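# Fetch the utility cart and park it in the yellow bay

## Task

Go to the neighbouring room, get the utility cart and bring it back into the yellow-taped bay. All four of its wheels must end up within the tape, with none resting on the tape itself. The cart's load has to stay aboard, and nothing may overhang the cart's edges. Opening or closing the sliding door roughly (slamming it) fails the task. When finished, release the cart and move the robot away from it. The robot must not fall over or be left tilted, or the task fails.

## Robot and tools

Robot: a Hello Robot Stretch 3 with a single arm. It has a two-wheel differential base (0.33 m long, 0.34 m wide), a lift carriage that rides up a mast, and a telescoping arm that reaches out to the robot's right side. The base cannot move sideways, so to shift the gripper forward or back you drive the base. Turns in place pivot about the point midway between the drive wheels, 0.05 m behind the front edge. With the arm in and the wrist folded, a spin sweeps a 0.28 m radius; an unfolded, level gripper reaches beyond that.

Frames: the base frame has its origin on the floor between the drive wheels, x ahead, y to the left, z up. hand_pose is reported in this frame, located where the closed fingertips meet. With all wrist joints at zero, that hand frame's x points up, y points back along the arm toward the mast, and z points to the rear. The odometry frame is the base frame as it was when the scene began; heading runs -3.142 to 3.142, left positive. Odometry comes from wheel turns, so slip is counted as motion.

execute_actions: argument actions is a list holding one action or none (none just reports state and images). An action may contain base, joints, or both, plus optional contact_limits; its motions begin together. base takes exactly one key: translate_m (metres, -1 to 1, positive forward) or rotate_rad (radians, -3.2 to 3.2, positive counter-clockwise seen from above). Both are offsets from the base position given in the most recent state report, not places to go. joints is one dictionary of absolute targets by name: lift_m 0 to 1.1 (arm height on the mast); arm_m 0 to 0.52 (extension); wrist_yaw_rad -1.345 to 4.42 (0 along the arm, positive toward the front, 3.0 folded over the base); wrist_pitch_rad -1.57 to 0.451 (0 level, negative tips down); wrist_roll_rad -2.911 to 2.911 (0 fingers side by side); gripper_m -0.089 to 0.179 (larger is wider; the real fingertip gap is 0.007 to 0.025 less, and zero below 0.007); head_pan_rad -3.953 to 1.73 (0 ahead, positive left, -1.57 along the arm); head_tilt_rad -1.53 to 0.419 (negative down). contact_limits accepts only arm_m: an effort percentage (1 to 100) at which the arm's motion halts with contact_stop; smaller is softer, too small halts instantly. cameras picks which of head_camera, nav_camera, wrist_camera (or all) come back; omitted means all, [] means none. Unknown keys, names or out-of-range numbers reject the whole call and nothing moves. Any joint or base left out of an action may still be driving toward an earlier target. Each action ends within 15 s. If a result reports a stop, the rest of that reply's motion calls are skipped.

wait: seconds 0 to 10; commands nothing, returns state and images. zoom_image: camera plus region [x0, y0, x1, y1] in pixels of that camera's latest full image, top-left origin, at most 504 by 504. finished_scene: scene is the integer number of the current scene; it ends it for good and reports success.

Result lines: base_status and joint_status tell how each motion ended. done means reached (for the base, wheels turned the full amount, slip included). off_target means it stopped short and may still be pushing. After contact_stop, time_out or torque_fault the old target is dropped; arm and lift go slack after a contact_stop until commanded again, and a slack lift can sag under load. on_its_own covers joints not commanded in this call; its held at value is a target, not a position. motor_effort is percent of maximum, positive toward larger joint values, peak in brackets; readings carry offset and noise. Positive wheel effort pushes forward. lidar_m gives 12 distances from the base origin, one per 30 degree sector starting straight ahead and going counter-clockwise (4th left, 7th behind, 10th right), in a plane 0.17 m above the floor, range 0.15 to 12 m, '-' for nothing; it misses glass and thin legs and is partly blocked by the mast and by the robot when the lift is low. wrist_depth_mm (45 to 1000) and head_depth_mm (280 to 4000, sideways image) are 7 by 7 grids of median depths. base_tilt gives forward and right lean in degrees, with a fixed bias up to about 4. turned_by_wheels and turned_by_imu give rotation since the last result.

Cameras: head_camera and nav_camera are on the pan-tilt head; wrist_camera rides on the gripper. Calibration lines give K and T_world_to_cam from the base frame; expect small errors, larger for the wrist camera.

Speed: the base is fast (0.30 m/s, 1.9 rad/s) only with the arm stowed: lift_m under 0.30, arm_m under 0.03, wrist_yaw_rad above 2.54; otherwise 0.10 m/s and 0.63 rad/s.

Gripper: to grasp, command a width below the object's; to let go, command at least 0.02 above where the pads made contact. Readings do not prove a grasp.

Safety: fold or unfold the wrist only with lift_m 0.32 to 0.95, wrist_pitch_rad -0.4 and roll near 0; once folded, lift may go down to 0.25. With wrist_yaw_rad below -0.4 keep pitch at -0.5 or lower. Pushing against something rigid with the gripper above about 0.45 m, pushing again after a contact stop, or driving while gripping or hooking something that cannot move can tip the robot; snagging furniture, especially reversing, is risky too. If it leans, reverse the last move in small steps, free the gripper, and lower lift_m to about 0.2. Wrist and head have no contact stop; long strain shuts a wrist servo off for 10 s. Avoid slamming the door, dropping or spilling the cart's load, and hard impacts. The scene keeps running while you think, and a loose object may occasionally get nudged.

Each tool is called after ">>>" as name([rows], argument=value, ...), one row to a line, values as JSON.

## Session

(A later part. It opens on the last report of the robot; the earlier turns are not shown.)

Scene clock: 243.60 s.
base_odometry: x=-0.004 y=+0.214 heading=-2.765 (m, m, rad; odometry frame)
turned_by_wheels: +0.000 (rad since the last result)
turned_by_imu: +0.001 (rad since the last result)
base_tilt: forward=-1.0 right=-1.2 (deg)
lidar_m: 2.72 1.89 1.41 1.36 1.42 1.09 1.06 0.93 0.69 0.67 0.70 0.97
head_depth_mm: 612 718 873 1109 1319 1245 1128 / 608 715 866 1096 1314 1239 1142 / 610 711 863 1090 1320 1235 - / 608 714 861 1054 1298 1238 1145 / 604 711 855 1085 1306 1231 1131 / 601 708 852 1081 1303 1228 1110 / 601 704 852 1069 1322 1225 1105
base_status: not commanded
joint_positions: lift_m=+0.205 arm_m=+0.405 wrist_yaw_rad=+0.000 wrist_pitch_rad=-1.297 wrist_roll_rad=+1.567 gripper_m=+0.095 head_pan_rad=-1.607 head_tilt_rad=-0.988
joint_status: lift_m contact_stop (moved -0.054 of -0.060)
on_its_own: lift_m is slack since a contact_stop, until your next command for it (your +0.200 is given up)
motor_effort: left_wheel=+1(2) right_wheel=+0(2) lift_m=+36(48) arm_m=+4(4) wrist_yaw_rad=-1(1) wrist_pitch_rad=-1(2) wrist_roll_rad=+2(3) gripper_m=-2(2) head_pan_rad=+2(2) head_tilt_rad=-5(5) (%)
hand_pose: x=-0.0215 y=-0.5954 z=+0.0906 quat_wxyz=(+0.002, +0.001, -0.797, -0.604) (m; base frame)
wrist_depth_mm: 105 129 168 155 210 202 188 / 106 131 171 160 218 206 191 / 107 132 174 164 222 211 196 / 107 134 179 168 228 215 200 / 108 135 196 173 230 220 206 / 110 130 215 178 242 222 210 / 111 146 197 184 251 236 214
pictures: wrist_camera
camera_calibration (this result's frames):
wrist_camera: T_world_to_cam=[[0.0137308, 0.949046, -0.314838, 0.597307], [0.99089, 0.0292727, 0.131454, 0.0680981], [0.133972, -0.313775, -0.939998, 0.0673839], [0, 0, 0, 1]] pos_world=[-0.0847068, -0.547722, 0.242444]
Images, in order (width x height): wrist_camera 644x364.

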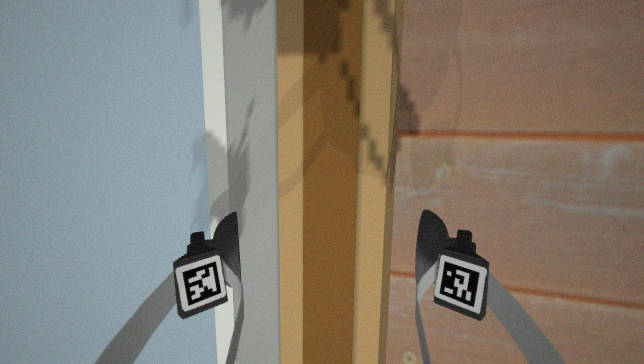

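>>> execute_actions([
  {"joints": {"lift_m": 0.215, "arm_m": 0.39}},
], cameras=[])

>>> execute_actions([
  {"joints": {"lift_m": 0.17}},
], cameras=["wrist_camera"])

Scene clock: 250.83 s.
base_odometry: x=-0.004 y=+0.214 heading=-2.765 (m, m, rad; odometry frame)
turned_by_wheels: +0.000 (rad since the last result)
turned_by_imu: +0.001 (rad since the last result)
base_tilt: forward=-1.0 right=-1.2 (deg)
lidar_m: 2.72 1.90 1.41 1.36 1.43 1.09 1.06 0.93 0.69 0.67 0.70 0.97
head_depth_mm: 611 717 867 1108 1314 1243 1118 / 610 715 867 1104 1323 1236 1128 / 608 712 863 1098 1316 1234 - / 604 710 861 1041 1309 1230 1150 / 606 708 859 1084 1302 1224 1128 / 600 706 851 1074 1304 1229 1108 / 602 702 849 1069 1326 1220 1108
base_status: not commanded
joint_positions: lift_m=+0.215 arm_m=+0.390 wrist_yaw_rad=+0.000 wrist_pitch_rad=-1.298 wrist_roll_rad=+1.567 gripper_m=+0.095 head_pan_rad=-1.607 head_tilt_rad=-0.988
joint_status: all done
motor_effort: left_wheel=+2(1) right_wheel=-1(1) lift_m=+52(54) arm_m=-4(6) wrist_yaw_rad=+0(0) wrist_pitch_rad=-1(1) wrist_roll_rad=+2(2) gripper_m=+0(1) head_pan_rad=+2(2) head_tilt_rad=-5(5) (%)
hand_pose: x=-0.0215 y=-0.5808 z=+0.1000 quat_wxyz=(+0.002, +0.001, -0.796, -0.605) (m; base frame)
wrist_depth_mm: 119 146 182 163 222 209 195 / 120 148 185 168 228 212 198 / 121 149 187 172 233 217 203 / 122 151 191 178 240 223 207 / 123 153 194 184 250 229 212 / 124 148 212 189 257 229 217 / 125 165 208 196 262 243 221
pictures: none
No camera images: the call's "cameras" was empty. Leave "cameras" out to get every camera's image.

Scene clock: 252.23 s.
base_odometry: x=-0.004 y=+0.214 heading=-2.765 (m, m, rad; odometry frame)
turned_by_wheels: +0.000 (rad since the last result)
turned_by_imu: +0.000 (rad since the last result)
base_tilt: forward=-1.0 right=-1.2 (deg)
lidar_m: 2.72 1.90 1.41 1.36 1.42 1.10 1.06 0.93 0.69 0.67 0.70 0.97
head_depth_mm: 610 717 871 1110 1324 1240 1125 / 609 718 866 1101 1318 1238 1135 / 608 713 865 1092 1319 1236 - / 608 710 860 1089 1306 1237 1151 / 605 707 852 1081 1314 1222 1124 / 601 705 852 1077 1301 1225 1109 / 601 701 846 1074 1318 1217 1110
base_status: not commanded
joint_positions: lift_m=+0.177 arm_m=+0.390 wrist_yaw_rad=+0.000 wrist_pitch_rad=-1.289 wrist_roll_rad=+1.568 gripper_m=+0.095 head_pan_rad=-1.607 head_tilt_rad=-0.989
joint_status: lift_m contact_stop (moved -0.038 of -0.045)
on_its_own: lift_m is slack since a contact_stop, until your next command for it (your +0.170 is given up)
motor_effort: left_wheel=+2(2) right_wheel=-3(4) lift_m=+39(49) arm_m=-2(4) wrist_yaw_rad=+0(0) wrist_pitch_rad=-4(4) wrist_roll_rad=+1(2) gripper_m=-2(2) head_pan_rad=+2(2) head_tilt_rad=-5(5) (%)
hand_pose: x=-0.0215 y=-0.5829 z=+0.0628 quat_wxyz=(+0.001, +0.001, -0.799, -0.601) (m; base frame)
wrist_depth_mm: 117 141 140 128 189 177 164 / 118 143 160 131 193 181 168 / 119 147 162 135 197 185 172 / 120 149 164 139 202 189 175 / 121 151 154 144 210 193 179 / 122 145 158 148 218 194 183 / 123 162 171 153 221 207 187
pictures: wrist_camera
camera_calibration (this result's frames):
wrist_camera: T_world_to_cam=[[0.0154307, 0.946365, -0.322731, 0.575719], [0.990891, 0.0287116, 0.13157, 0.0710715], [0.133779, -0.321822, -0.937301, 0.0403006], [0, 0, 0, 1]] pos_world=[-0.0846992, -0.533911, 0.214225]
Images, in order (width x height): wrist_camera 644x364.

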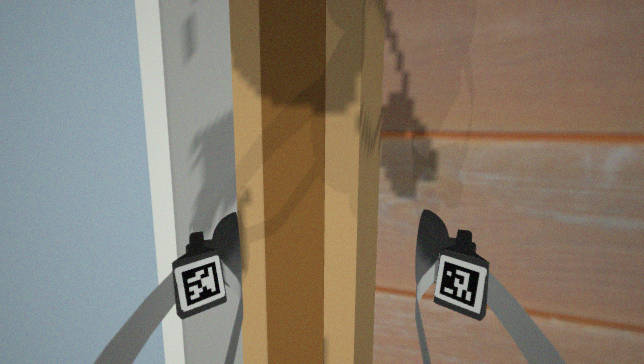

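The finger is partly in the gap. Now retract a bit.

>>> execute_actions([
  {"joints": {"arm_m": 0.36, "lift_m": 0.177}},
], cameras=["wrist_camera"])

Scene clock: 264.70 s.
base_odometry: x=-0.004 y=+0.214 heading=-2.765 (m, m, rad; odometry frame)
turned_by_wheels: +0.000 (rad since the last result)
turned_by_imu: +0.001 (rad since the last result)
base_tilt: forward=-1.0 right=-1.2 (deg)
lidar_m: 2.72 1.90 1.41 1.36 1.42 1.09 1.06 0.93 0.69 0.67 0.70 0.97
head_depth_mm: 612 719 868 1107 1319 1240 1123 / 609 717 864 1097 1318 1240 1132 / 606 709 865 1098 1316 1245 - / 605 712 859 1091 1305 1228 1144 / 603 708 859 1085 1296 1229 1119 / 604 705 853 1077 1295 1224 1106 / 602 704 848 1064 1312 1213 1108
base_status: not commanded
joint_positions: lift_m=+0.177 arm_m=+0.360 wrist_yaw_rad=+0.000 wrist_pitch_rad=-1.266 wrist_roll_rad=+1.568 gripper_m=+0.095 head_pan_rad=-1.607 head_tilt_rad=-0.989
joint_status: all done
motor_effort: left_wheel=+3(3) right_wheel=-3(3) lift_m=+40(41) arm_m=-6(8) wrist_yaw_rad=+0(1) wrist_pitch_rad=-11(12) wrist_roll_rad=+1(1) gripper_m=-4(5) head_pan_rad=+2(2) head_tilt_rad=-6(5) (%)
hand_pose: x=-0.0215 y=-0.5592 z=+0.0640 quat_wxyz=(+0.001, +0.001, -0.806, -0.592) (m; base frame)
wrist_depth_mm: 137 156 142 131 191 175 163 / 139 159 146 135 195 179 167 / 140 161 150 138 200 184 170 / 141 166 155 142 205 188 173 / 142 171 156 146 213 192 177 / 144 172 160 151 219 192 182 / 145 184 205 154 222 205 185
pictures: wrist_camera
camera_calibration (this result's frames):
wrist_camera: T_world_to_cam=[[0.0154272, 0.938541, -0.344822, 0.550676], [0.990891, 0.0317898, 0.130858, 0.0720006], [0.133777, -0.3437, -0.929502, 0.0363233], [0, 0, 0, 1]] pos_world=[-0.0846994, -0.506637, 0.214226]
Images, in order (width x height): wrist_camera 644x364.

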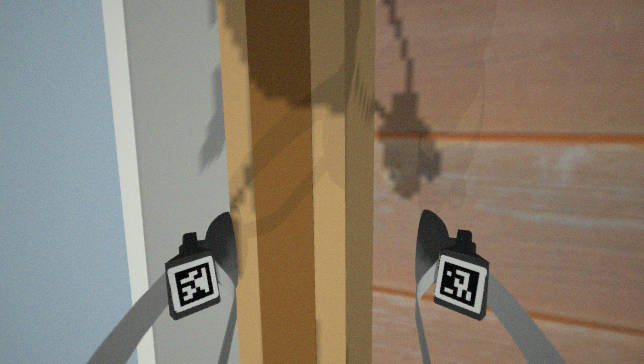

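>>> execute_actions([
  {"joints": {"arm_m": 0.21, "lift_m": 0.16}},
], cameras=["head_camera", "wrist_camera"])

Scene clock: 278.77 s.
base_odometry: x=-0.004 y=+0.214 heading=-2.765 (m, m, rad; odometry frame)
turned_by_wheels: +0.000 (rad since the last result)
turned_by_imu: +0.001 (rad since the last result)
base_tilt: forward=-1.1 right=-1.2 (deg)
lidar_m: 2.72 1.90 1.41 1.37 1.42 1.09 1.06 0.93 0.69 0.67 0.70 0.97
head_depth_mm: 611 716 872 1110 1325 1246 1126 / 609 714 867 1101 1339 1229 1135 / 607 714 863 1092 1330 1225 - / 604 712 859 1090 1327 1194 1149 / 607 708 856 1086 1332 1193 1119 / 603 706 852 1072 1321 1195 1113 / 600 703 843 1078 1316 1223 1106
base_status: not commanded
joint_positions: lift_m=+0.161 arm_m=+0.211 wrist_yaw_rad=+0.001 wrist_pitch_rad=-1.233 wrist_roll_rad=+1.568 gripper_m=+0.095 head_pan_rad=-1.607 head_tilt_rad=-0.989
joint_status: all done
on_its_own: wrist_pitch_rad is at rest, and its effort (-22) is outside its rest range (-20 to +32)
motor_effort: left_wheel=+2(2) right_wheel=-3(2) lift_m=+19(36) arm_m=-7(9) wrist_yaw_rad=-1(0) wrist_pitch_rad=-22(28) wrist_roll_rad=+1(1) gripper_m=-8(12) head_pan_rad=+2(2) head_tilt_rad=-5(5) (%)
hand_pose: x=-0.0215 y=-0.4175 z=+0.0496 quat_wxyz=(+0.002, +0.001, -0.816, -0.578) (m; base frame)
wrist_depth_mm: 247 246 128 143 178 161 149 / 247 256 131 134 181 165 152 / 251 264 135 127 185 169 155 / 253 272 140 130 190 173 158 / 255 285 142 131 195 176 162 / 258 294 146 134 200 177 165 / 260 296 259 137 198 189 169
pictures: head_camera (sideways: a quarter turn clockwise sets it upright), wrist_camera
camera_calibration (this result's frames):
head_camera: T_world_to_cam=[[0.0100914, 0.822449, -0.56875, 0.758527], [0.999555, -0.0242616, -0.0173486, 0.0197784], [-0.0280671, -0.568322, -0.822328, 1.03092], [0, 0, 0, 1]] pos_world=[0.00151073, -0.0374749, 1.27951]
wrist_camera: T_world_to_cam=[[0.0145489, 0.926782, -0.375317, 0.409292], [0.990857, 0.0369877, 0.129745, 0.0715455], [0.134127, -0.373773, -0.917771, 0.0585217], [0, 0, 0, 1]] pos_world=[-0.0846954, -0.360097, 0.198041]
Images, in order (width x height): head_camera 896x504, wrist_camera 644x364.

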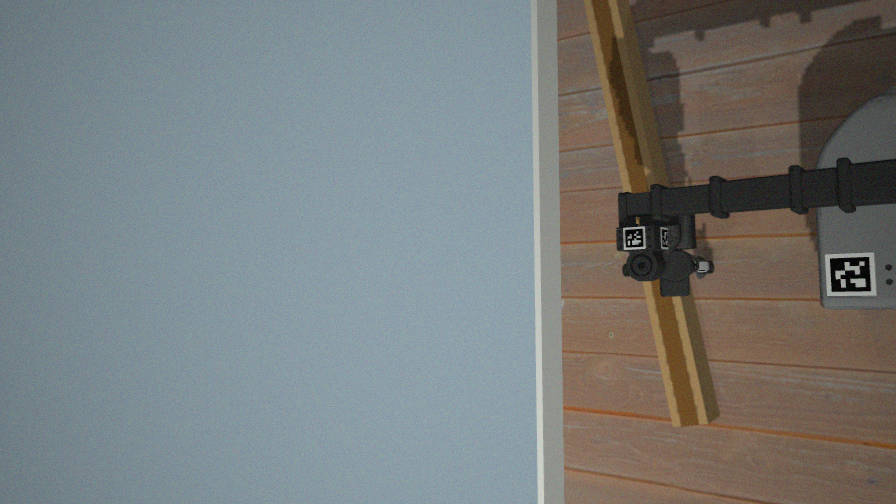

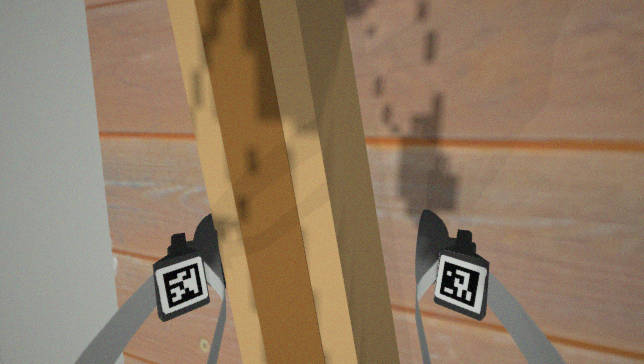

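>>> execute_actions([
  {"joints": {"arm_m": 0.225, "lift_m": 0.34}},
], cameras=[])

>>> execute_actions([
  {"base": {"translate_m": 0.12}, "joints": {"arm_m": 0.0, "wrist_pitch_rad": -0.4, "wrist_roll_rad": 0.0, "gripper_m": 0.0, "head_pan_rad": -0.8, "head_tilt_rad": -0.7}},
], cameras=[])

>>> execute_actions([
  {"base": {"translate_m": 0.2}, "joints": {"wrist_yaw_rad": 3.0}},
], cameras=["nav_camera"])

Scene clock: 297.93 s.
base_odometry: x=-0.004 y=+0.214 heading=-2.765 (m, m, rad; odometry frame)
turned_by_wheels: +0.000 (rad since the last result)
turned_by_imu: +0.001 (rad since the last result)
base_tilt: forward=-1.0 right=-1.2 (deg)
lidar_m: 2.72 1.89 1.41 1.36 1.42 1.09 1.06 0.93 0.69 0.67 0.70 0.97
head_depth_mm: 614 718 866 1101 1312 1245 1121 / 610 716 865 1098 1338 1236 1132 / 607 715 863 1098 1331 1216 - / 605 710 857 1084 1316 1207 1146 / 603 709 858 1079 1322 1191 1119 / 600 706 853 1075 1321 1193 1111 / 599 708 849 1068 1324 1230 1112
base_status: not commanded
joint_positions: lift_m=+0.340 arm_m=+0.225 wrist_yaw_rad=+0.001 wrist_pitch_rad=-1.298 wrist_roll_rad=+1.568 gripper_m=+0.095 head_pan_rad=-1.607 head_tilt_rad=-0.989
joint_status: all done
motor_effort: left_wheel=+2(2) right_wheel=-3(3) lift_m=+52(53) arm_m=+4(6) wrist_yaw_rad=-2(1) wrist_pitch_rad=-1(22) wrist_roll_rad=+1(1) gripper_m=+0(9) head_pan_rad=+3(2) head_tilt_rad=-5(5) (%)
hand_pose: x=-0.0215 y=-0.4152 z=+0.2250 quat_wxyz=(+0.002, +0.001, -0.796, -0.605) (m; base frame)
wrist_depth_mm: 263 332 395 288 340 314 292 / 266 338 406 292 346 320 300 / 267 343 418 302 350 328 307 / 270 347 427 397 357 338 313 / 272 353 437 405 351 341 322 / 275 342 448 416 313 344 325 / 276 377 464 431 327 370 335
pictures: none
No camera images: the call's "cameras" was empty. Leave "cameras" out to get every camera's image.

Scene clock: 300.83 s.
base_odometry: x=-0.116 y=+0.170 heading=-2.765 (m, m, rad; odometry frame)
turned_by_wheels: +0.000 (rad since the last result)
turned_by_imu: +0.000 (rad since the last result)
base_tilt: forward=-1.0 right=-1.2 (deg)
lidar_m: 2.60 1.89 1.41 1.36 1.42 1.22 1.18 0.93 0.69 0.67 0.70 0.89
head_depth_mm: 609 662 723 799 890 1008 1136 / 656 715 789 878 991 1139 1205 / 708 779 864 977 1116 1292 1211 / 754 835 945 1073 1255 1373 1209 / 769 866 987 1153 1372 1397 1203 / 856 968 1134 1352 1572 1390 1206 / 958 1101 1315 1622 1657 1392 1198
base_status: done
joint_positions: lift_m=+0.340 arm_m=+0.000 wrist_yaw_rad=+0.001 wrist_pitch_rad=-0.418 wrist_roll_rad=+0.005 gripper_m=+0.000 head_pan_rad=-0.807 head_tilt_rad=-0.705
joint_status: all done
motor_effort: left_wheel=+2(8) right_wheel=-2(3) lift_m=+52(52) arm_m=-4(3) wrist_yaw_rad=+0(1) wrist_pitch_rad=+6(9) wrist_roll_rad=-2(4) gripper_m=-2(80) head_pan_rad=+2(30) head_tilt_rad=+1(21) (%)
hand_pose: x=-0.0214 y=-0.3697 z=+0.3522 quat_wxyz=(+0.690, +0.147, -0.693, -0.147) (m; base frame)
wrist_depth_mm: 393 391 385 377 375 365 362 / 431 427 422 414 408 402 396 / 478 477 458 454 449 444 434 / 535 526 516 505 499 489 482 / 598 575 576 544 549 537 527 / 592 573 580 - 549 551 540 / 494 492 485 479 479 392 383
pictures: none
No camera images: the call's "cameras" was empty. Leave "cameras" out to get every camera's image.

Scene clock: 304.07 s.
base_odometry: x=-0.302 y=+0.097 heading=-2.765 (m, m, rad; odometry frame)
turned_by_wheels: +0.000 (rad since the last result)
turned_by_imu: +0.000 (rad since the last result)
base_tilt: forward=-1.0 right=-1.2 (deg)
lidar_m: 2.40 1.89 1.40 1.36 1.41 1.42 1.38 0.94 0.70 0.68 0.70 0.90
head_depth_mm: 613 668 726 804 891 1013 1148 / 633 709 789 881 993 1138 1204 / 650 714 800 914 1084 1277 1213 / 707 788 886 1013 1177 1336 1216 / 773 870 989 1150 1385 1393 1209 / 859 980 1134 1349 1565 1396 1198 / 958 1116 1319 1639 1645 1392 1203
base_status: done
joint_positions: lift_m=+0.340 arm_m=+0.000 wrist_yaw_rad=+2.998 wrist_pitch_rad=-0.418 wrist_roll_rad=+0.005 gripper_m=+0.000 head_pan_rad=-0.807 head_tilt_rad=-0.705
joint_status: all done
motor_effort: left_wheel=+2(8) right_wheel=-2(3) lift_m=+52(52) arm_m=-4(4) wrist_yaw_rad=+3(4) wrist_pitch_rad=+5(6) wrist_roll_rad=-2(2) gripper_m=-2(2) head_pan_rad=+3(3) head_tilt_rad=+1(1) (%)
hand_pose: x=+0.0108 y=+0.0769 z=+0.3523 quat_wxyz=(+0.196, +0.702, +0.097, +0.678) (m; base frame)
wrist_depth_mm: - - - - - - - / - - - - - - - / - - - - - - - / 911 864 860 839 827 812 806 / 710 685 677 726 667 660 642 / 590 581 - - 550 550 544 / 500 509 - - 477 469 466
pictures: nav_camera (sideways: a quarter turn counterclockwise sets it upright)
camera_calibration (this result's frames):
nav_camera: T_world_to_cam=[[0.416382, -0.487336, 0.767547, -0.953302], [-0.735894, -0.67642, -0.030266, 0.0915428], [0.533934, -0.552232, -0.640277, 0.787264], [0, 0, 0, 1]] pos_world=[0.0439572, 0.0320944, 1.23854]
Images, in order (width x height): nav_camera 672x504.

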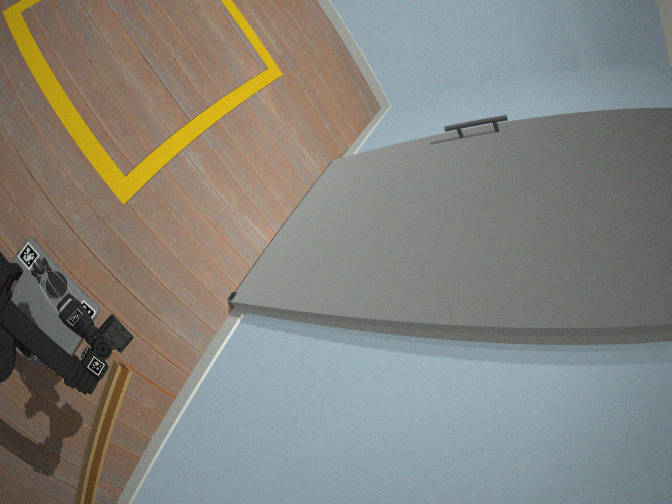

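>>> execute_actions([
  {"joints": {"lift_m": 0.285}},
], cameras=[])

>>> execute_actions([
  {"base": {"translate_m": 1.0}, "joints": {"head_pan_rad": -1.3}},
], cameras=[])

>>> execute_actions([
  {"base": {"translate_m": 0.57}, "joints": {"head_pan_rad": -1.6, "lift_m": 0.34}},
], cameras=["head_camera", "nav_camera"])

Scene clock: 312.30 s.
base_odometry: x=-0.302 y=+0.097 heading=-2.765 (m, m, rad; odometry frame)
turned_by_wheels: +0.000 (rad since the last result)
turned_by_imu: +0.001 (rad since the last result)
base_tilt: forward=-1.0 right=-1.2 (deg)
lidar_m: 2.40 1.88 1.40 1.36 1.42 1.43 1.38 0.94 0.70 0.67 0.71 0.90
head_depth_mm: 614 665 729 803 897 1007 1157 / 633 709 792 887 996 1149 1199 / 650 717 800 917 1074 1276 1215 / 708 787 884 1009 1182 1342 1209 / 778 869 994 1155 1384 1393 1208 / 855 972 1134 1346 1559 1397 1207 / 958 1108 1315 1635 1654 1386 1189
base_status: not commanded
joint_positions: lift_m=+0.285 arm_m=+0.000 wrist_yaw_rad=+2.998 wrist_pitch_rad=-0.417 wrist_roll_rad=+0.005 gripper_m=+0.000 head_pan_rad=-0.807 head_tilt_rad=-0.705
joint_status: all done
motor_effort: left_wheel=+2(2) right_wheel=-2(3) lift_m=+26(50) arm_m=-4(4) wrist_yaw_rad=+2(1) wrist_pitch_rad=+5(5) wrist_roll_rad=-2(2) gripper_m=-3(3) head_pan_rad=+2(2) head_tilt_rad=+1(1) (%)
hand_pose: x=+0.0108 y=+0.0769 z=+0.2982 quat_wxyz=(+0.196, +0.702, +0.096, +0.678) (m; base frame)
wrist_depth_mm: - - - - - - - / - - - - - - - / - - - - 997 948 934 / 779 765 755 737 729 724 686 / 627 619 603 654 582 580 568 / 516 527 - - 488 485 478 / 452 - - - 418 413 411
pictures: none
No camera images: the call's "cameras" was empty. Leave "cameras" out to get every camera's image.

Scene clock: 317.40 s.
base_odometry: x=-1.231 y=-0.271 heading=-2.765 (m, m, rad; odometry frame)
turned_by_wheels: +0.000 (rad since the last result)
turned_by_imu: +0.001 (rad since the last result)
base_tilt: forward=-1.0 right=-1.3 (deg)
lidar_m: 1.40 1.45 1.38 1.34 1.40 1.94 2.38 0.97 0.66 0.64 0.67 1.01
head_depth_mm: 504 555 621 703 813 954 1150 / 516 571 640 729 845 1003 1170 / 531 587 660 755 877 1049 1194 / 543 604 682 785 922 1116 1208 / 558 622 705 812 959 1177 1210 / 574 643 731 849 1005 1237 1205 / 590 660 732 875 1129 1340 1204
base_status: done
joint_positions: lift_m=+0.285 arm_m=+0.000 wrist_yaw_rad=+2.999 wrist_pitch_rad=-0.417 wrist_roll_rad=+0.005 gripper_m=+0.000 head_pan_rad=-1.293 head_tilt_rad=-0.705
joint_status: all done
motor_effort: left_wheel=+2(11) right_wheel=-2(6) lift_m=+27(27) arm_m=-4(4) wrist_yaw_rad=+1(2) wrist_pitch_rad=+5(5) wrist_roll_rad=-2(3) gripper_m=-2(3) head_pan_rad=-3(28) head_tilt_rad=+1(1) (%)
hand_pose: x=+0.0106 y=+0.0770 z=+0.2982 quat_wxyz=(+0.196, +0.702, +0.097, +0.678) (m; base frame)
wrist_depth_mm: - - - - - - - / - - - - - - - / - - - 993 987 932 928 / 802 784 768 743 729 724 693 / 630 615 600 637 596 568 569 / 515 526 - - 491 479 480 / 450 - - - 425 414 412
pictures: none
No camera images: the call's "cameras" was empty. Leave "cameras" out to get every camera's image.

Scene clock: 324.27 s.
base_odometry: x=-1.761 y=-0.481 heading=-2.765 (m, m, rad; odometry frame)
turned_by_wheels: +0.000 (rad since the last result)
turned_by_imu: +0.001 (rad since the last result)
base_tilt: forward=-0.9 right=-1.2 (deg)
lidar_m: 0.82 0.86 1.19 1.33 1.38 1.92 2.58 0.91 0.67 0.66 0.74 0.85
head_depth_mm: 536 596 677 779 915 1117 1215 / 536 595 648 741 916 1105 1222 / 552 615 685 776 913 1105 1211 / 584 650 734 843 969 1169 1210 / 580 647 734 841 985 1202 1199 / 578 647 730 836 984 1191 1200 / 579 646 727 836 983 1193 1193
base_status: done
joint_positions: lift_m=+0.340 arm_m=+0.000 wrist_yaw_rad=+2.999 wrist_pitch_rad=-0.417 wrist_roll_rad=+0.005 gripper_m=+0.000 head_pan_rad=-1.593 head_tilt_rad=-0.705
joint_status: all done
motor_effort: left_wheel=+2(11) right_wheel=-2(7) lift_m=+52(52) arm_m=-4(4) wrist_yaw_rad=+0(0) wrist_pitch_rad=+5(5) wrist_roll_rad=-3(2) gripper_m=-3(3) head_pan_rad=-3(20) head_tilt_rad=+1(1) (%)
hand_pose: x=+0.0106 y=+0.0770 z=+0.3524 quat_wxyz=(+0.196, +0.702, +0.097, +0.678) (m; base frame)
wrist_depth_mm: - - - - - - 851 / - - - - - - 850 / - - - - - - 875 / 900 866 849 865 824 808 791 / 714 698 692 733 665 646 638 / 585 587 - - 557 548 537 / 496 512 - - 475 470 461
pictures: head_camera (sideways: a quarter turn clockwise sets it upright), nav_camera (sideways: a quarter turn counterclockwise sets it upright)
camera_calibration (this result's frames):
head_camera: T_world_to_cam=[[-0.00529543, 0.630224, -0.776395, 1.0292], [0.999673, -0.0160852, -0.0198752, 0.023074], [-0.0250143, -0.776246, -0.629933, 0.780695], [0, 0, 0, 1]] pos_world=[0.0019122, -0.0422448, 1.29131]
nav_camera: T_world_to_cam=[[-0.0505813, -0.638959, 0.767576, -0.950491], [-0.99863, 0.0426942, -0.0302669, 0.0931467], [-0.0134317, -0.768055, -0.640243, 0.790558], [0, 0, 0, 1]] pos_world=[0.0555605, -0.00410946, 1.23854]
Images, in order (width x height): head_camera 896x504, nav_camera 672x504.

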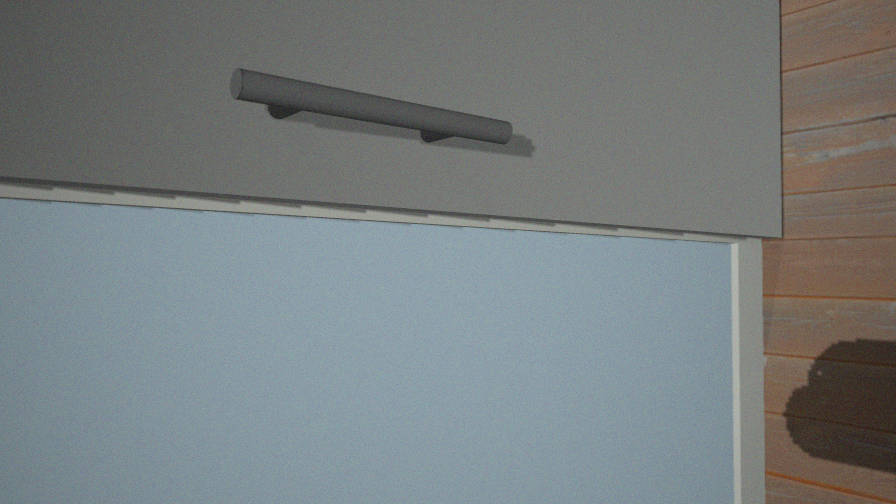

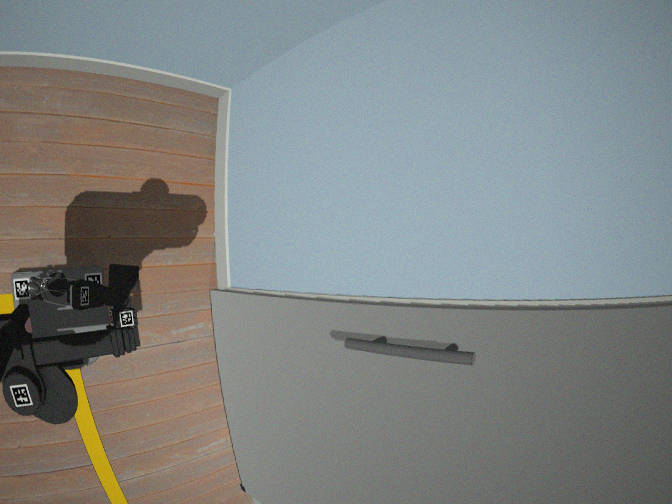

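>>> execute_actions([
  {"base": {"translate_m": 0.03}, "joints": {"wrist_yaw_rad": 0.0, "arm_m": 0.2, "head_tilt_rad": -0.95}},
], cameras=[])

>>> execute_actions([
  {"joints": {"arm_m": 0.31}, "contact_limits": {"arm_m": 12}},
], cameras=["head_camera", "wrist_camera"])

Scene clock: 341.57 s.
base_odometry: x=-1.789 y=-0.492 heading=-2.764 (m, m, rad; odometry frame)
turned_by_wheels: +0.000 (rad since the last result)
turned_by_imu: +0.001 (rad since the last result)
base_tilt: forward=-0.9 right=-1.2 (deg)
lidar_m: 0.79 0.83 1.15 1.32 1.39 1.92 2.58 0.91 0.67 0.66 0.74 0.82
head_depth_mm: 544 659 803 998 1312 1254 1124 / 573 656 777 994 1311 1263 1122 / 616 702 822 997 1256 1233 1148 / 629 730 867 1075 1295 1223 1140 / 626 729 869 1069 1329 1254 1132 / 626 725 862 1074 1325 1239 1122 / 625 727 864 1068 1332 1236 1114
base_status: done
joint_positions: lift_m=+0.340 arm_m=+0.200 wrist_yaw_rad=+0.002 wrist_pitch_rad=-0.417 wrist_roll_rad=+0.003 gripper_m=+0.000 head_pan_rad=-1.593 head_tilt_rad=-0.938
joint_status: all done
motor_effort: left_wheel=+2(8) right_wheel=-2(4) lift_m=+51(52) arm_m=+4(6) wrist_yaw_rad=-2(3) wrist_pitch_rad=+5(5) wrist_roll_rad=-1(2) gripper_m=-2(2) head_pan_rad=-3(4) head_tilt_rad=-5(22) (%)
hand_pose: x=-0.0211 y=-0.5691 z=+0.3524 quat_wxyz=(+0.691, +0.147, -0.692, -0.146) (m; base frame)
wrist_depth_mm: 238 236 234 229 226 178 171 / 263 259 256 251 244 192 187 / 290 286 283 276 268 209 206 / 325 321 313 308 293 231 228 / 371 366 355 335 325 262 256 / 428 422 412 - 317 299 289 / 465 471 462 441 411 348 338
pictures: none
No camera images: the call's "cameras" was empty. Leave "cameras" out to get every camera's image.

Scene clock: 343.63 s.
base_odometry: x=-1.789 y=-0.492 heading=-2.764 (m, m, rad; odometry frame)
turned_by_wheels: +0.000 (rad since the last result)
turned_by_imu: +0.000 (rad since the last result)
base_tilt: forward=-1.0 right=-1.1 (deg)
lidar_m: 0.79 0.83 1.15 1.32 1.38 1.92 2.58 0.91 0.67 0.66 0.74 0.82
head_depth_mm: 546 655 800 992 1314 1265 1136 / 576 655 776 991 1306 1259 1124 / 618 703 819 992 1251 1257 1140 / 626 729 869 1074 1332 1239 1146 / 626 726 868 1071 1335 1249 1120 / 624 726 861 1072 1323 1242 1123 / 625 722 865 1068 1324 1239 1113
base_status: not commanded
joint_positions: lift_m=+0.340 arm_m=+0.310 wrist_yaw_rad=+0.001 wrist_pitch_rad=-0.417 wrist_roll_rad=+0.003 gripper_m=+0.000 head_pan_rad=-1.593 head_tilt_rad=-0.938
joint_status: all done
motor_effort: left_wheel=+2(2) right_wheel=-2(2) lift_m=+52(52) arm_m=+4(4) wrist_yaw_rad=-1(2) wrist_pitch_rad=+5(5) wrist_roll_rad=-1(1) gripper_m=-2(3) head_pan_rad=-3(3) head_tilt_rad=-5(5) (%)
contact_limits: arm_m 12 (drawing in: default 29, maximum 47; extending or still: default 39, maximum 64)
hand_pose: x=-0.0213 y=-0.6791 z=+0.3524 quat_wxyz=(+0.691, +0.147, -0.692, -0.147) (m; base frame)
wrist_depth_mm: 135 134 131 130 128 126 110 / 148 147 144 142 140 136 108 / 165 162 160 156 154 147 108 / 184 181 177 174 171 157 108 / 210 205 201 189 192 168 115 / 243 239 231 - 217 168 129 / 289 282 272 265 259 168 150
pictures: head_camera (sideways: a quarter turn clockwise sets it upright), wrist_camera
camera_calibration (this result's frames):
head_camera: T_world_to_cam=[[-0.00156222, 0.792746, -0.60955, 0.811754], [0.99977, -0.0117987, -0.017907, 0.0205053], [-0.0213876, -0.609438, -0.792545, 0.992159], [0, 0, 0, 1]] pos_world=[0.00198749, -0.0386132, 1.2815]
wrist_camera: T_world_to_cam=[[-0.998636, -0.03577, -0.0380444, -0.0287065], [0.0135749, 0.525674, -0.850578, 0.69831], [0.0504241, -0.849934, -0.524471, -0.225136], [0, 0, 0, 1]] pos_world=[-0.0267945, -0.559461, 0.474798]
Images, in order (width x height): head_camera 896x504, wrist_camera 644x364.

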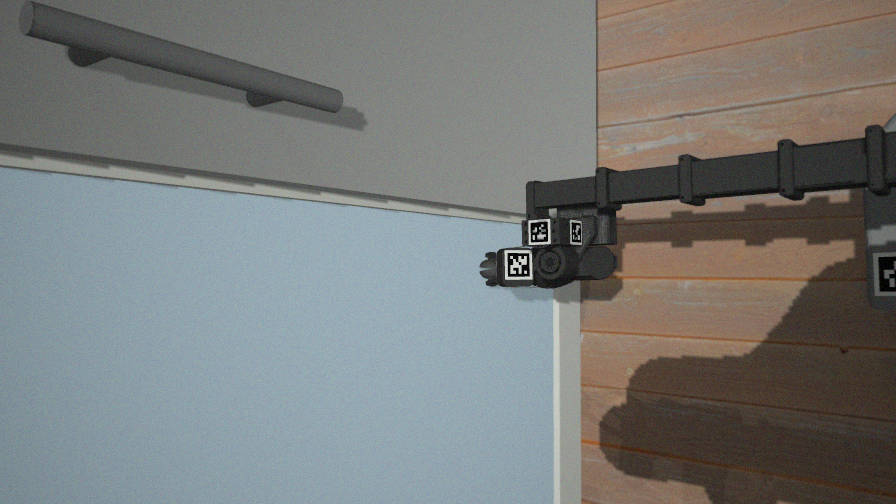

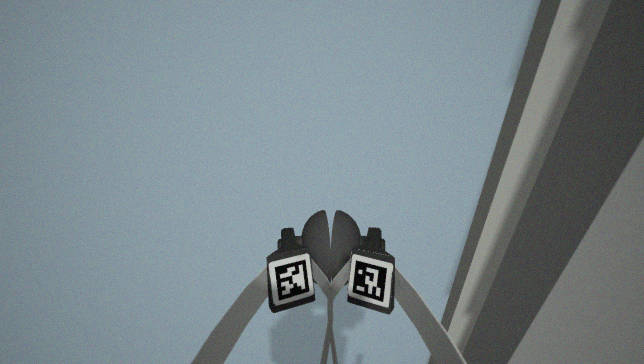

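>>> execute_actions([
  {"base": {"translate_m": -0.1}, "joints": {"arm_m": 0.296}},
], cameras=["head_camera", "wrist_camera"])

Scene clock: 355.73 s.
base_odometry: x=-1.696 y=-0.456 heading=-2.764 (m, m, rad; odometry frame)
turned_by_wheels: +0.001 (rad since the last result)
turned_by_imu: +0.002 (rad since the last result)
base_tilt: forward=-1.0 right=-1.2 (deg)
lidar_m: 0.89 0.93 1.30 1.33 1.38 1.92 2.56 0.90 0.67 0.65 0.74 0.92
head_depth_mm: 574 668 800 991 1310 1256 1135 / 553 669 797 994 1307 1259 1128 / 564 635 771 990 1243 1263 1147 / 597 697 818 1020 1336 1257 1139 / 625 725 864 1067 1332 1251 1119 / 622 725 863 1065 1332 1246 1117 / 622 722 859 1062 1327 1235 1111
base_status: done
joint_positions: lift_m=+0.340 arm_m=+0.296 wrist_yaw_rad=+0.033 wrist_pitch_rad=-0.418 wrist_roll_rad=+0.003 gripper_m=+0.000 head_pan_rad=-1.593 head_tilt_rad=-0.938
joint_status: all done
on_its_own: right_wheel is at rest, and its effort (-22) is outside its rest range (-18 to +18); wrist_yaw_rad is at rest, and its effort (-40) is outside its rest range (-12 to +12)
motor_effort: left_wheel=+15(27) right_wheel=-22(40) lift_m=+51(52) arm_m=-3(5) wrist_yaw_rad=-40(74) wrist_pitch_rad=+5(6) wrist_roll_rad=-1(1) gripper_m=-5(8) head_pan_rad=-3(3) head_tilt_rad=-5(5) (%)
hand_pose: x=-0.0141 y=-0.6655 z=+0.3523 quat_wxyz=(+0.693, +0.158, -0.690, -0.136) (m; base frame)
wrist_depth_mm: 151 148 144 133 89 86 84 / 166 162 158 146 97 93 91 / 185 180 175 162 107 103 100 / 209 202 196 180 118 114 111 / 239 231 222 190 133 128 124 / 279 269 257 246 149 145 140 / 338 320 302 277 178 169 161
pictures: head_camera (sideways: a quarter turn clockwise sets it upright), wrist_camera
camera_calibration (this result's frames):
head_camera: T_world_to_cam=[[-0.00156225, 0.792749, -0.609546, 0.811749], [0.99977, -0.0117985, -0.017907, 0.0205052], [-0.0213875, -0.609434, -0.792548, 0.992163], [0, 0, 0, 1]] pos_world=[0.0019875, -0.0386131, 1.2815]
wrist_camera: T_world_to_cam=[[-0.996965, -0.0679116, -0.038071, -0.0423569], [-0.00338077, 0.526301, -0.850292, 0.691014], [0.0777815, -0.847582, -0.524933, -0.211856], [0, 0, 0, 1]] pos_world=[-0.0234137, -0.546124, 0.474741]
Images, in order (width x height): head_camera 896x504, wrist_camera 644x364.

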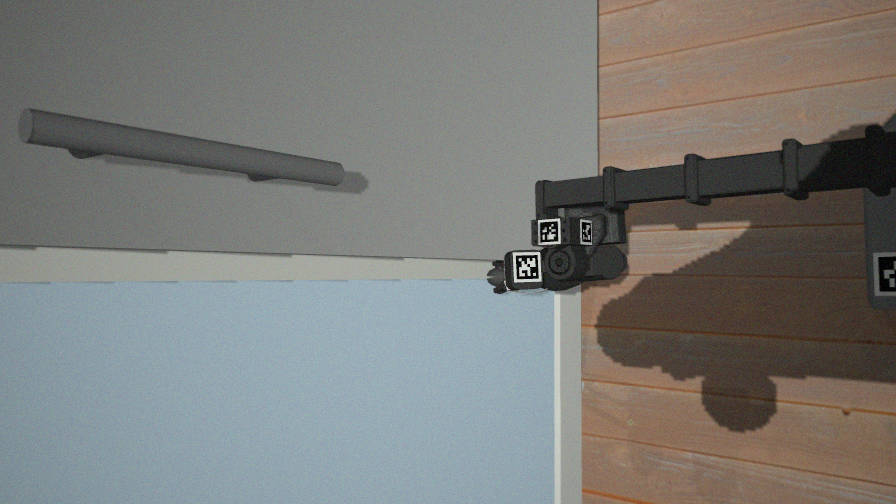

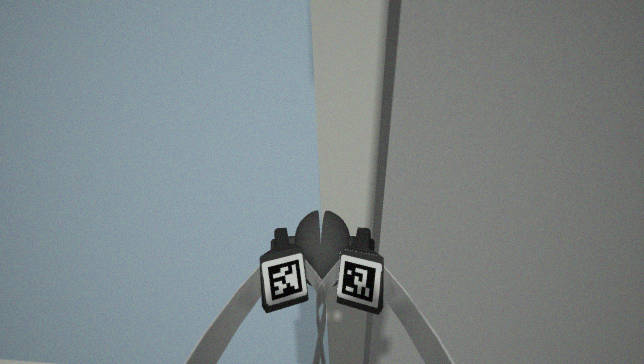

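>>> execute_actions([
  {"base": {"translate_m": -0.22}},
], cameras=[])

>>> execute_actions([
  {"base": {"translate_m": 0.03}},
], cameras=["head_camera", "wrist_camera"])

Scene clock: 366.10 s.
base_odometry: x=-1.492 y=-0.374 heading=-2.763 (m, m, rad; odometry frame)
turned_by_wheels: +0.000 (rad since the last result)
turned_by_imu: +0.002 (rad since the last result)
base_tilt: forward=-1.0 right=-1.3 (deg)
lidar_m: 1.11 1.16 1.37 1.33 1.39 1.94 2.54 0.90 0.66 0.64 0.72 1.02
head_depth_mm: 569 663 791 982 1291 1255 1132 / 547 661 790 977 1291 1259 1131 / 556 630 768 982 1238 1267 1146 / 1697 708 834 1039 1335 1248 1144 / 2315 2151 1879 1608 1410 1251 1126 / 2840 2112 925 1075 1329 1246 1118 / 626 705 853 1059 1324 1234 1114
base_status: done
joint_positions: lift_m=+0.340 arm_m=+0.296 wrist_yaw_rad=+0.062 wrist_pitch_rad=-0.418 wrist_roll_rad=+0.003 gripper_m=+0.000 head_pan_rad=-1.593 head_tilt_rad=-0.938
joint_status: not commanded
on_its_own: wrist_yaw_rad is held at +0.050, not at your +0.000, by its stall guard, which is not easing now; wrist_yaw_rad is at rest, and its effort (-14) is outside its rest range (-12 to +12)
motor_effort: left_wheel=+6(36) right_wheel=-7(58) lift_m=+52(52) arm_m=-3(3) wrist_yaw_rad=-14(100) wrist_pitch_rad=+6(6) wrist_roll_rad=-2(2) gripper_m=-3(10) head_pan_rad=-4(4) head_tilt_rad=-5(5) (%)
hand_pose: x=-0.0076 y=-0.6651 z=+0.3521 quat_wxyz=(+0.695, +0.168, -0.688, -0.126) (m; base frame)
wrist_depth_mm: 181 240 - - 85 81 78 / 183 243 - - 93 88 85 / 187 244 - - 103 96 93 / 195 247 818 842 112 106 102 / 219 249 649 715 125 119 114 / 277 264 395 - 139 135 129 / 344 305 453 474 171 156 148
pictures: none
No camera images: the call's "cameras" was empty. Leave "cameras" out to get every camera's image.

Scene clock: 367.67 s.
base_odometry: x=-1.520 y=-0.385 heading=-2.763 (m, m, rad; odometry frame)
turned_by_wheels: +0.000 (rad since the last result)
turned_by_imu: +0.000 (rad since the last result)
base_tilt: forward=-1.0 right=-1.2 (deg)
lidar_m: 1.08 1.13 1.37 1.33 1.39 1.94 2.53 0.89 0.66 0.65 0.72 1.02
head_depth_mm: 571 662 792 986 1309 1256 1134 / 538 633 793 982 1291 1262 1124 / 570 661 790 980 1240 1253 1143 / 1949 2105 1840 1539 1339 1242 1139 / 2646 2139 1882 1571 1383 1249 1124 / 2558 756 860 1046 1331 1243 1119 / 606 718 863 1055 1322 1240 1117
base_status: done
joint_positions: lift_m=+0.340 arm_m=+0.296 wrist_yaw_rad=+0.052 wrist_pitch_rad=-0.418 wrist_roll_rad=+0.003 gripper_m=+0.000 head_pan_rad=-1.593 head_tilt_rad=-0.938
joint_status: not commanded
on_its_own: wrist_yaw_rad is held at +0.050, not at your +0.000, by its stall guard, which is not easing now
motor_effort: left_wheel=+2(11) right_wheel=-2(5) lift_m=+52(51) arm_m=-4(3) wrist_yaw_rad=-3(15) wrist_pitch_rad=+6(6) wrist_roll_rad=-1(1) gripper_m=-1(3) head_pan_rad=-4(2) head_tilt_rad=-5(5) (%)
hand_pose: x=-0.0099 y=-0.6652 z=+0.3521 quat_wxyz=(+0.694, +0.165, -0.688, -0.129) (m; base frame)
wrist_depth_mm: 156 204 - - - 90 79 / 157 206 - - - 91 86 / 170 205 - - - 99 94 / 190 208 774 845 809 108 104 / 227 223 366 726 630 120 116 / 278 248 335 - 151 137 131 / 340 298 428 481 450 158 151
pictures: head_camera (sideways: a quarter turn clockwise sets it upright), wrist_camera
camera_calibration (this result's frames):
head_camera: T_world_to_cam=[[-0.00154758, 0.792817, -0.609458, 0.811633], [0.99977, -0.0118131, -0.0179058, 0.0205037], [-0.0213956, -0.609345, -0.792616, 0.992252], [0, 0, 0, 1]] pos_world=[0.00198691, -0.0386107, 1.2815]
wrist_camera: T_world_to_cam=[[-0.995527, -0.0864441, -0.0381227, -0.0504759], [-0.013194, 0.526766, -0.849908, 0.690813], [0.0935513, -0.845603, -0.52555, -0.21033], [0, 0, 0, 1]] pos_world=[-0.021459, -0.546116, 0.474665]
Images, in order (width x height): head_camera 896x504, wrist_camera 644x364.

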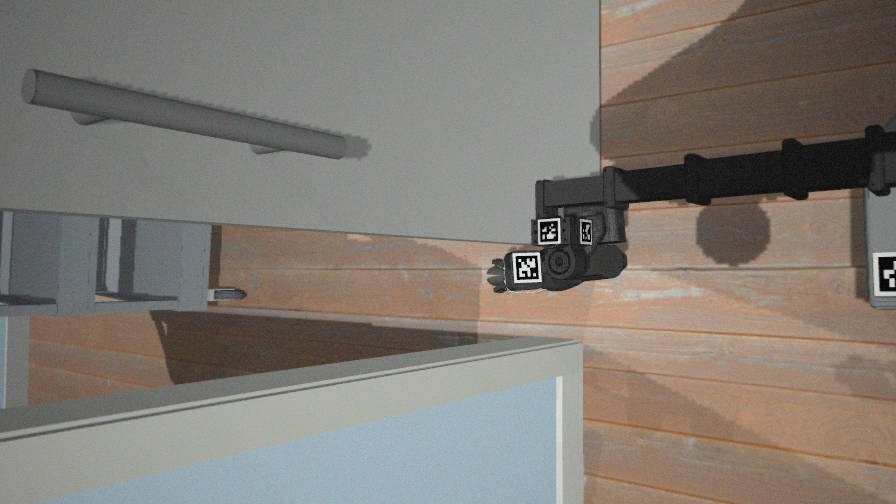

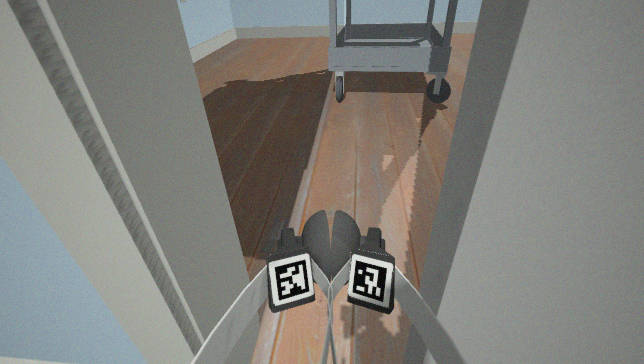

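>>> execute_actions([
  {"base": {"translate_m": 0.03}, "joints": {"arm_m": 0.43, "wrist_yaw_rad": 0.0}, "contact_limits": {"arm_m": 15}},
], cameras=["head_camera"])

Scene clock: 383.27 s.
base_odometry: x=-1.548 y=-0.396 heading=-2.763 (m, m, rad; odometry frame)
turned_by_wheels: +0.000 (rad since the last result)
turned_by_imu: +0.001 (rad since the last result)
base_tilt: forward=-1.0 right=-1.2 (deg)
lidar_m: 1.05 1.10 1.37 1.33 1.39 1.94 2.54 0.90 0.67 0.65 0.73 1.02
head_depth_mm: 549 665 790 985 1303 1254 1136 / 565 634 770 981 1294 1261 1126 / 605 694 813 947 1297 1244 1138 / 1962 2108 1890 1692 1388 1245 1137 / 2729 2204 1832 1540 1361 1248 1116 / 633 723 841 1060 1325 1240 1123 / 619 717 855 1059 1319 1239 1114
base_status: done
joint_positions: lift_m=+0.340 arm_m=+0.430 wrist_yaw_rad=+0.001 wrist_pitch_rad=-0.418 wrist_roll_rad=+0.003 gripper_m=+0.000 head_pan_rad=-1.593 head_tilt_rad=-0.938
joint_status: all done
motor_effort: left_wheel=+2(8) right_wheel=-2(3) lift_m=+52(52) arm_m=+5(4) wrist_yaw_rad=-1(2) wrist_pitch_rad=+6(6) wrist_roll_rad=-1(2) gripper_m=-2(2) head_pan_rad=-4(4) head_tilt_rad=-5(6) (%)
contact_limits: arm_m 15 (drawing in: default 29, maximum 47; extending or still: default 39, maximum 64)
hand_pose: x=-0.0213 y=-0.7990 z=+0.3523 quat_wxyz=(+0.691, +0.147, -0.692, -0.147) (m; base frame)
wrist_depth_mm: - - - - - - - / 135 - - - - - - / 135 - - - - - - / 135 781 849 839 828 808 791 / 135 179 678 725 662 652 639 / 135 177 569 - 547 538 534 / 134 179 473 483 473 469 466
pictures: head_camera (sideways: a quarter turn clockwise sets it upright)
camera_calibration (this result's frames):
head_camera: T_world_to_cam=[[-0.00153047, 0.792817, -0.609457, 0.811633], [0.99977, -0.0118346, -0.0179058, 0.0205037], [-0.0214087, -0.609344, -0.792617, 0.992252], [0, 0, 0, 1]] pos_world=[0.00198608, -0.0386106, 1.2815]
Images, in order (width x height): head_camera 896x504.

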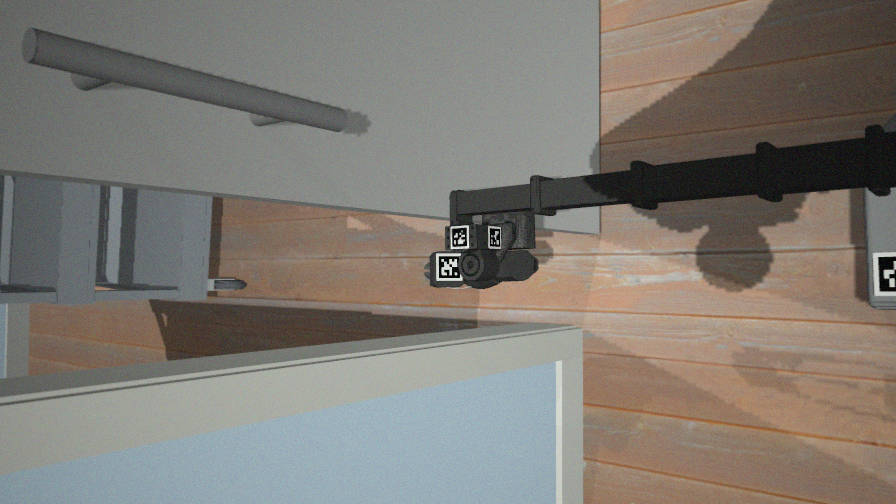

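>>> execute_actions([
  {"base": {"translate_m": -0.5}, "joints": {"head_tilt_rad": -0.6}},
], cameras=["head_camera", "nav_camera"])

Scene clock: 395.93 s.
base_odometry: x=-1.083 y=-0.211 heading=-2.763 (m, m, rad; odometry frame)
turned_by_wheels: +0.001 (rad since the last result)
turned_by_imu: +0.005 (rad since the last result)
base_tilt: forward=-1.0 right=-1.2 (deg)
lidar_m: 1.55 1.63 1.39 1.34 1.40 1.96 2.23 0.88 0.65 0.64 0.92 1.01
head_depth_mm: 513 563 623 701 799 930 1110 / 512 562 605 687 797 925 1105 / 509 559 621 687 780 907 1105 / 2884 3140 3103 2269 1712 1214 1191 / 2885 1984 2356 2155 1841 1488 1271 / 2809 1836 2189 2174 1829 1481 1269 / 2905 2100 2777 2250 1821 1487 1258
base_status: done
joint_positions: lift_m=+0.340 arm_m=+0.430 wrist_yaw_rad=+0.010 wrist_pitch_rad=-0.419 wrist_roll_rad=+0.003 gripper_m=+0.000 head_pan_rad=-1.593 head_tilt_rad=-0.606
joint_status: all done
motor_effort: left_wheel=+12(63) right_wheel=-17(96) lift_m=+51(51) arm_m=+4(4) wrist_yaw_rad=-11(53) wrist_pitch_rad=+6(7) wrist_roll_rad=-1(1) gripper_m=-1(2) head_pan_rad=-3(3) head_tilt_rad=+2(21) (%)
hand_pose: x=-0.0194 y=-0.7989 z=+0.3519 quat_wxyz=(+0.691, +0.151, -0.692, -0.144) (m; base frame)
wrist_depth_mm: - - - - - - - / - - - - - - - / - - - - - - - / 891 858 844 846 830 810 794 / 695 696 683 728 663 651 637 / 580 572 573 - 553 546 533 / 497 490 487 480 473 467 464
pictures: head_camera (sideways: a quarter turn clockwise sets it upright), nav_camera (sideways: a quarter turn counterclockwise sets it upright)
camera_calibration (this result's frames):
head_camera: T_world_to_cam=[[-0.00693719, 0.550695, -0.834678, 1.10519], [0.999625, -0.0183074, -0.0203868, 0.0237429], [-0.0265077, -0.834506, -0.550361, 0.677186], [0, 0, 0, 1]] pos_world=[0.00188361, -0.0430734, 1.29566]
nav_camera: T_world_to_cam=[[-0.04896, -0.560236, 0.826885, -1.02782], [-0.998689, 0.0398481, -0.0321345, 0.0955824], [-0.0149469, -0.827374, -0.561453, 0.688068], [0, 0, 0, 1]] pos_world=[0.0554196, -0.0103392, 1.23927]
Images, in order (width x height): head_camera 896x504, nav_camera 672x504.

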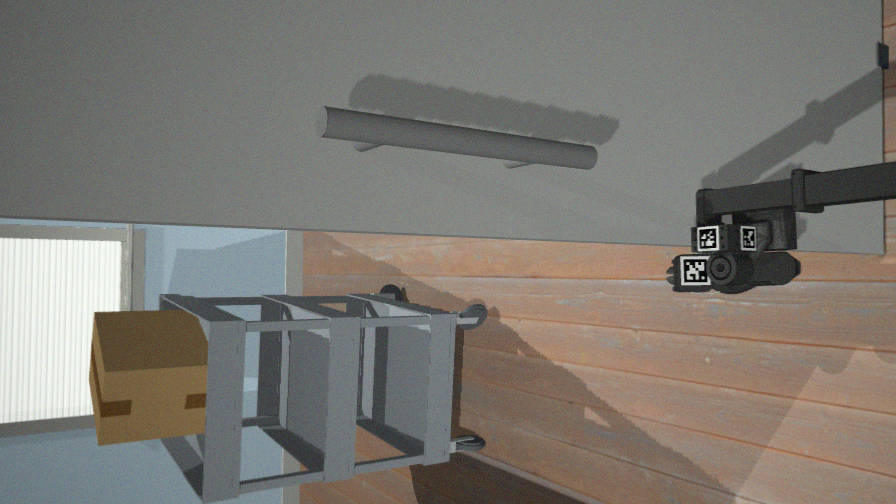

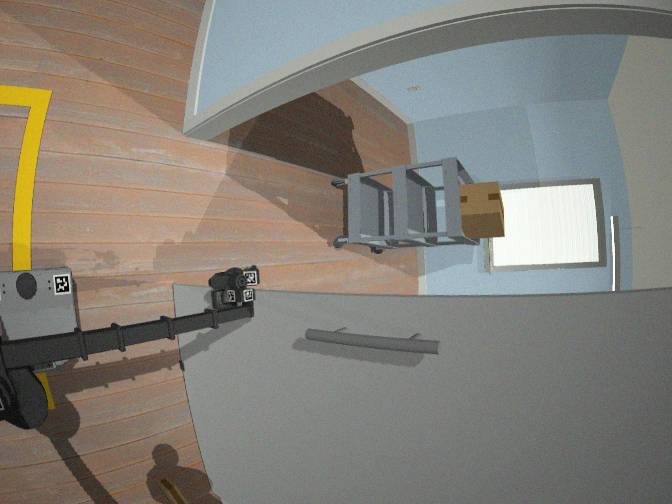

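>>> execute_actions([
  {"base": {"translate_m": -0.16}, "joints": {"head_tilt_rad": 0.3, "head_pan_rad": -2.2}},
], cameras=["nav_camera"])

Scene clock: 406.43 s.
base_odometry: x=-0.935 y=-0.152 heading=-2.762 (m, m, rad; odometry frame)
turned_by_wheels: +0.001 (rad since the last result)
turned_by_imu: +0.002 (rad since the last result)
base_tilt: forward=-1.0 right=-1.2 (deg)
lidar_m: 1.71 1.80 1.39 1.35 1.40 1.97 2.06 0.87 0.65 0.63 1.07 1.03
head_depth_mm: 1305 1245 1111 1022 953 885 834 / 1252 1081 999 929 866 815 763 / 1141 968 906 851 790 748 708 / 961 883 824 776 734 694 661 / 867 810 763 723 680 649 617 / 791 745 705 667 635 608 579 / 733 690 656 625 598 571 546
base_status: done
joint_positions: lift_m=+0.340 arm_m=+0.430 wrist_yaw_rad=+0.010 wrist_pitch_rad=-0.420 wrist_roll_rad=+0.003 gripper_m=+0.000 head_pan_rad=-2.193 head_tilt_rad=+0.284
joint_status: all done
on_its_own: right_wheel is at rest, and its effort (-19) is outside its rest range (-18 to +18)
motor_effort: left_wheel=+13(33) right_wheel=-19(61) lift_m=+51(51) arm_m=+4(4) wrist_yaw_rad=-10(30) wrist_pitch_rad=+6(6) wrist_roll_rad=-1(1) gripper_m=-2(2) head_pan_rad=-3(30) head_tilt_rad=+6(35) (%)
hand_pose: x=-0.0193 y=-0.7988 z=+0.3519 quat_wxyz=(+0.691, +0.151, -0.692, -0.144) (m; base frame)
wrist_depth_mm: - - - - - - - / - - - - - - - / - - - - - - - / 892 881 843 854 821 809 779 / 706 688 680 722 668 650 650 / 585 573 566 - 550 545 542 / 494 491 482 483 474 469 464
pictures: nav_camera (sideways: a quarter turn counterclockwise sets it upright)
camera_calibration (this result's frames):
nav_camera: T_world_to_cam=[[0.138836, 0.255835, 0.956699, -1.19907], [-0.820118, 0.571199, -0.0337314, 0.0966129], [-0.555095, -0.779923, 0.289118, -0.415818], [0, 0, 0, 1]] pos_world=[0.0148901, -0.0727263, 1.27063]
Images, in order (width x height): nav_camera 672x504.

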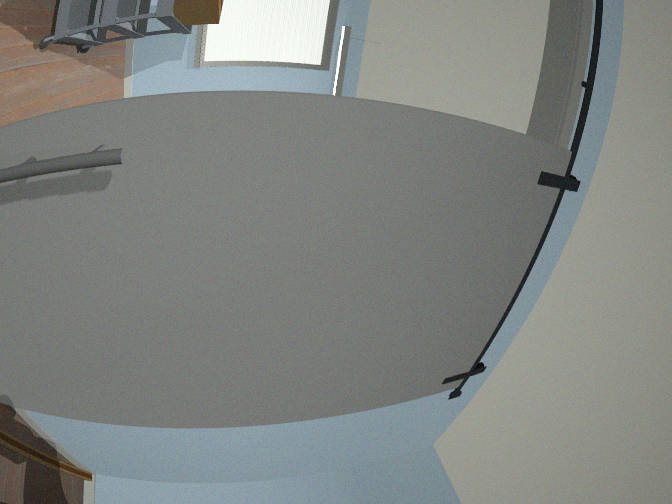

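>>> zoom_image(camera="nav_camera", region=[410, 330, 530, 420])

Region (410, 330, 530, 420) of nav_camera's 672x504 image, scaled by 4.200, with more detail than that image has; it fills the top 378 rows of this view, and the rest is white.

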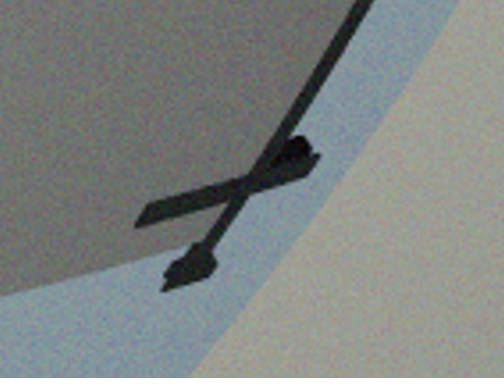

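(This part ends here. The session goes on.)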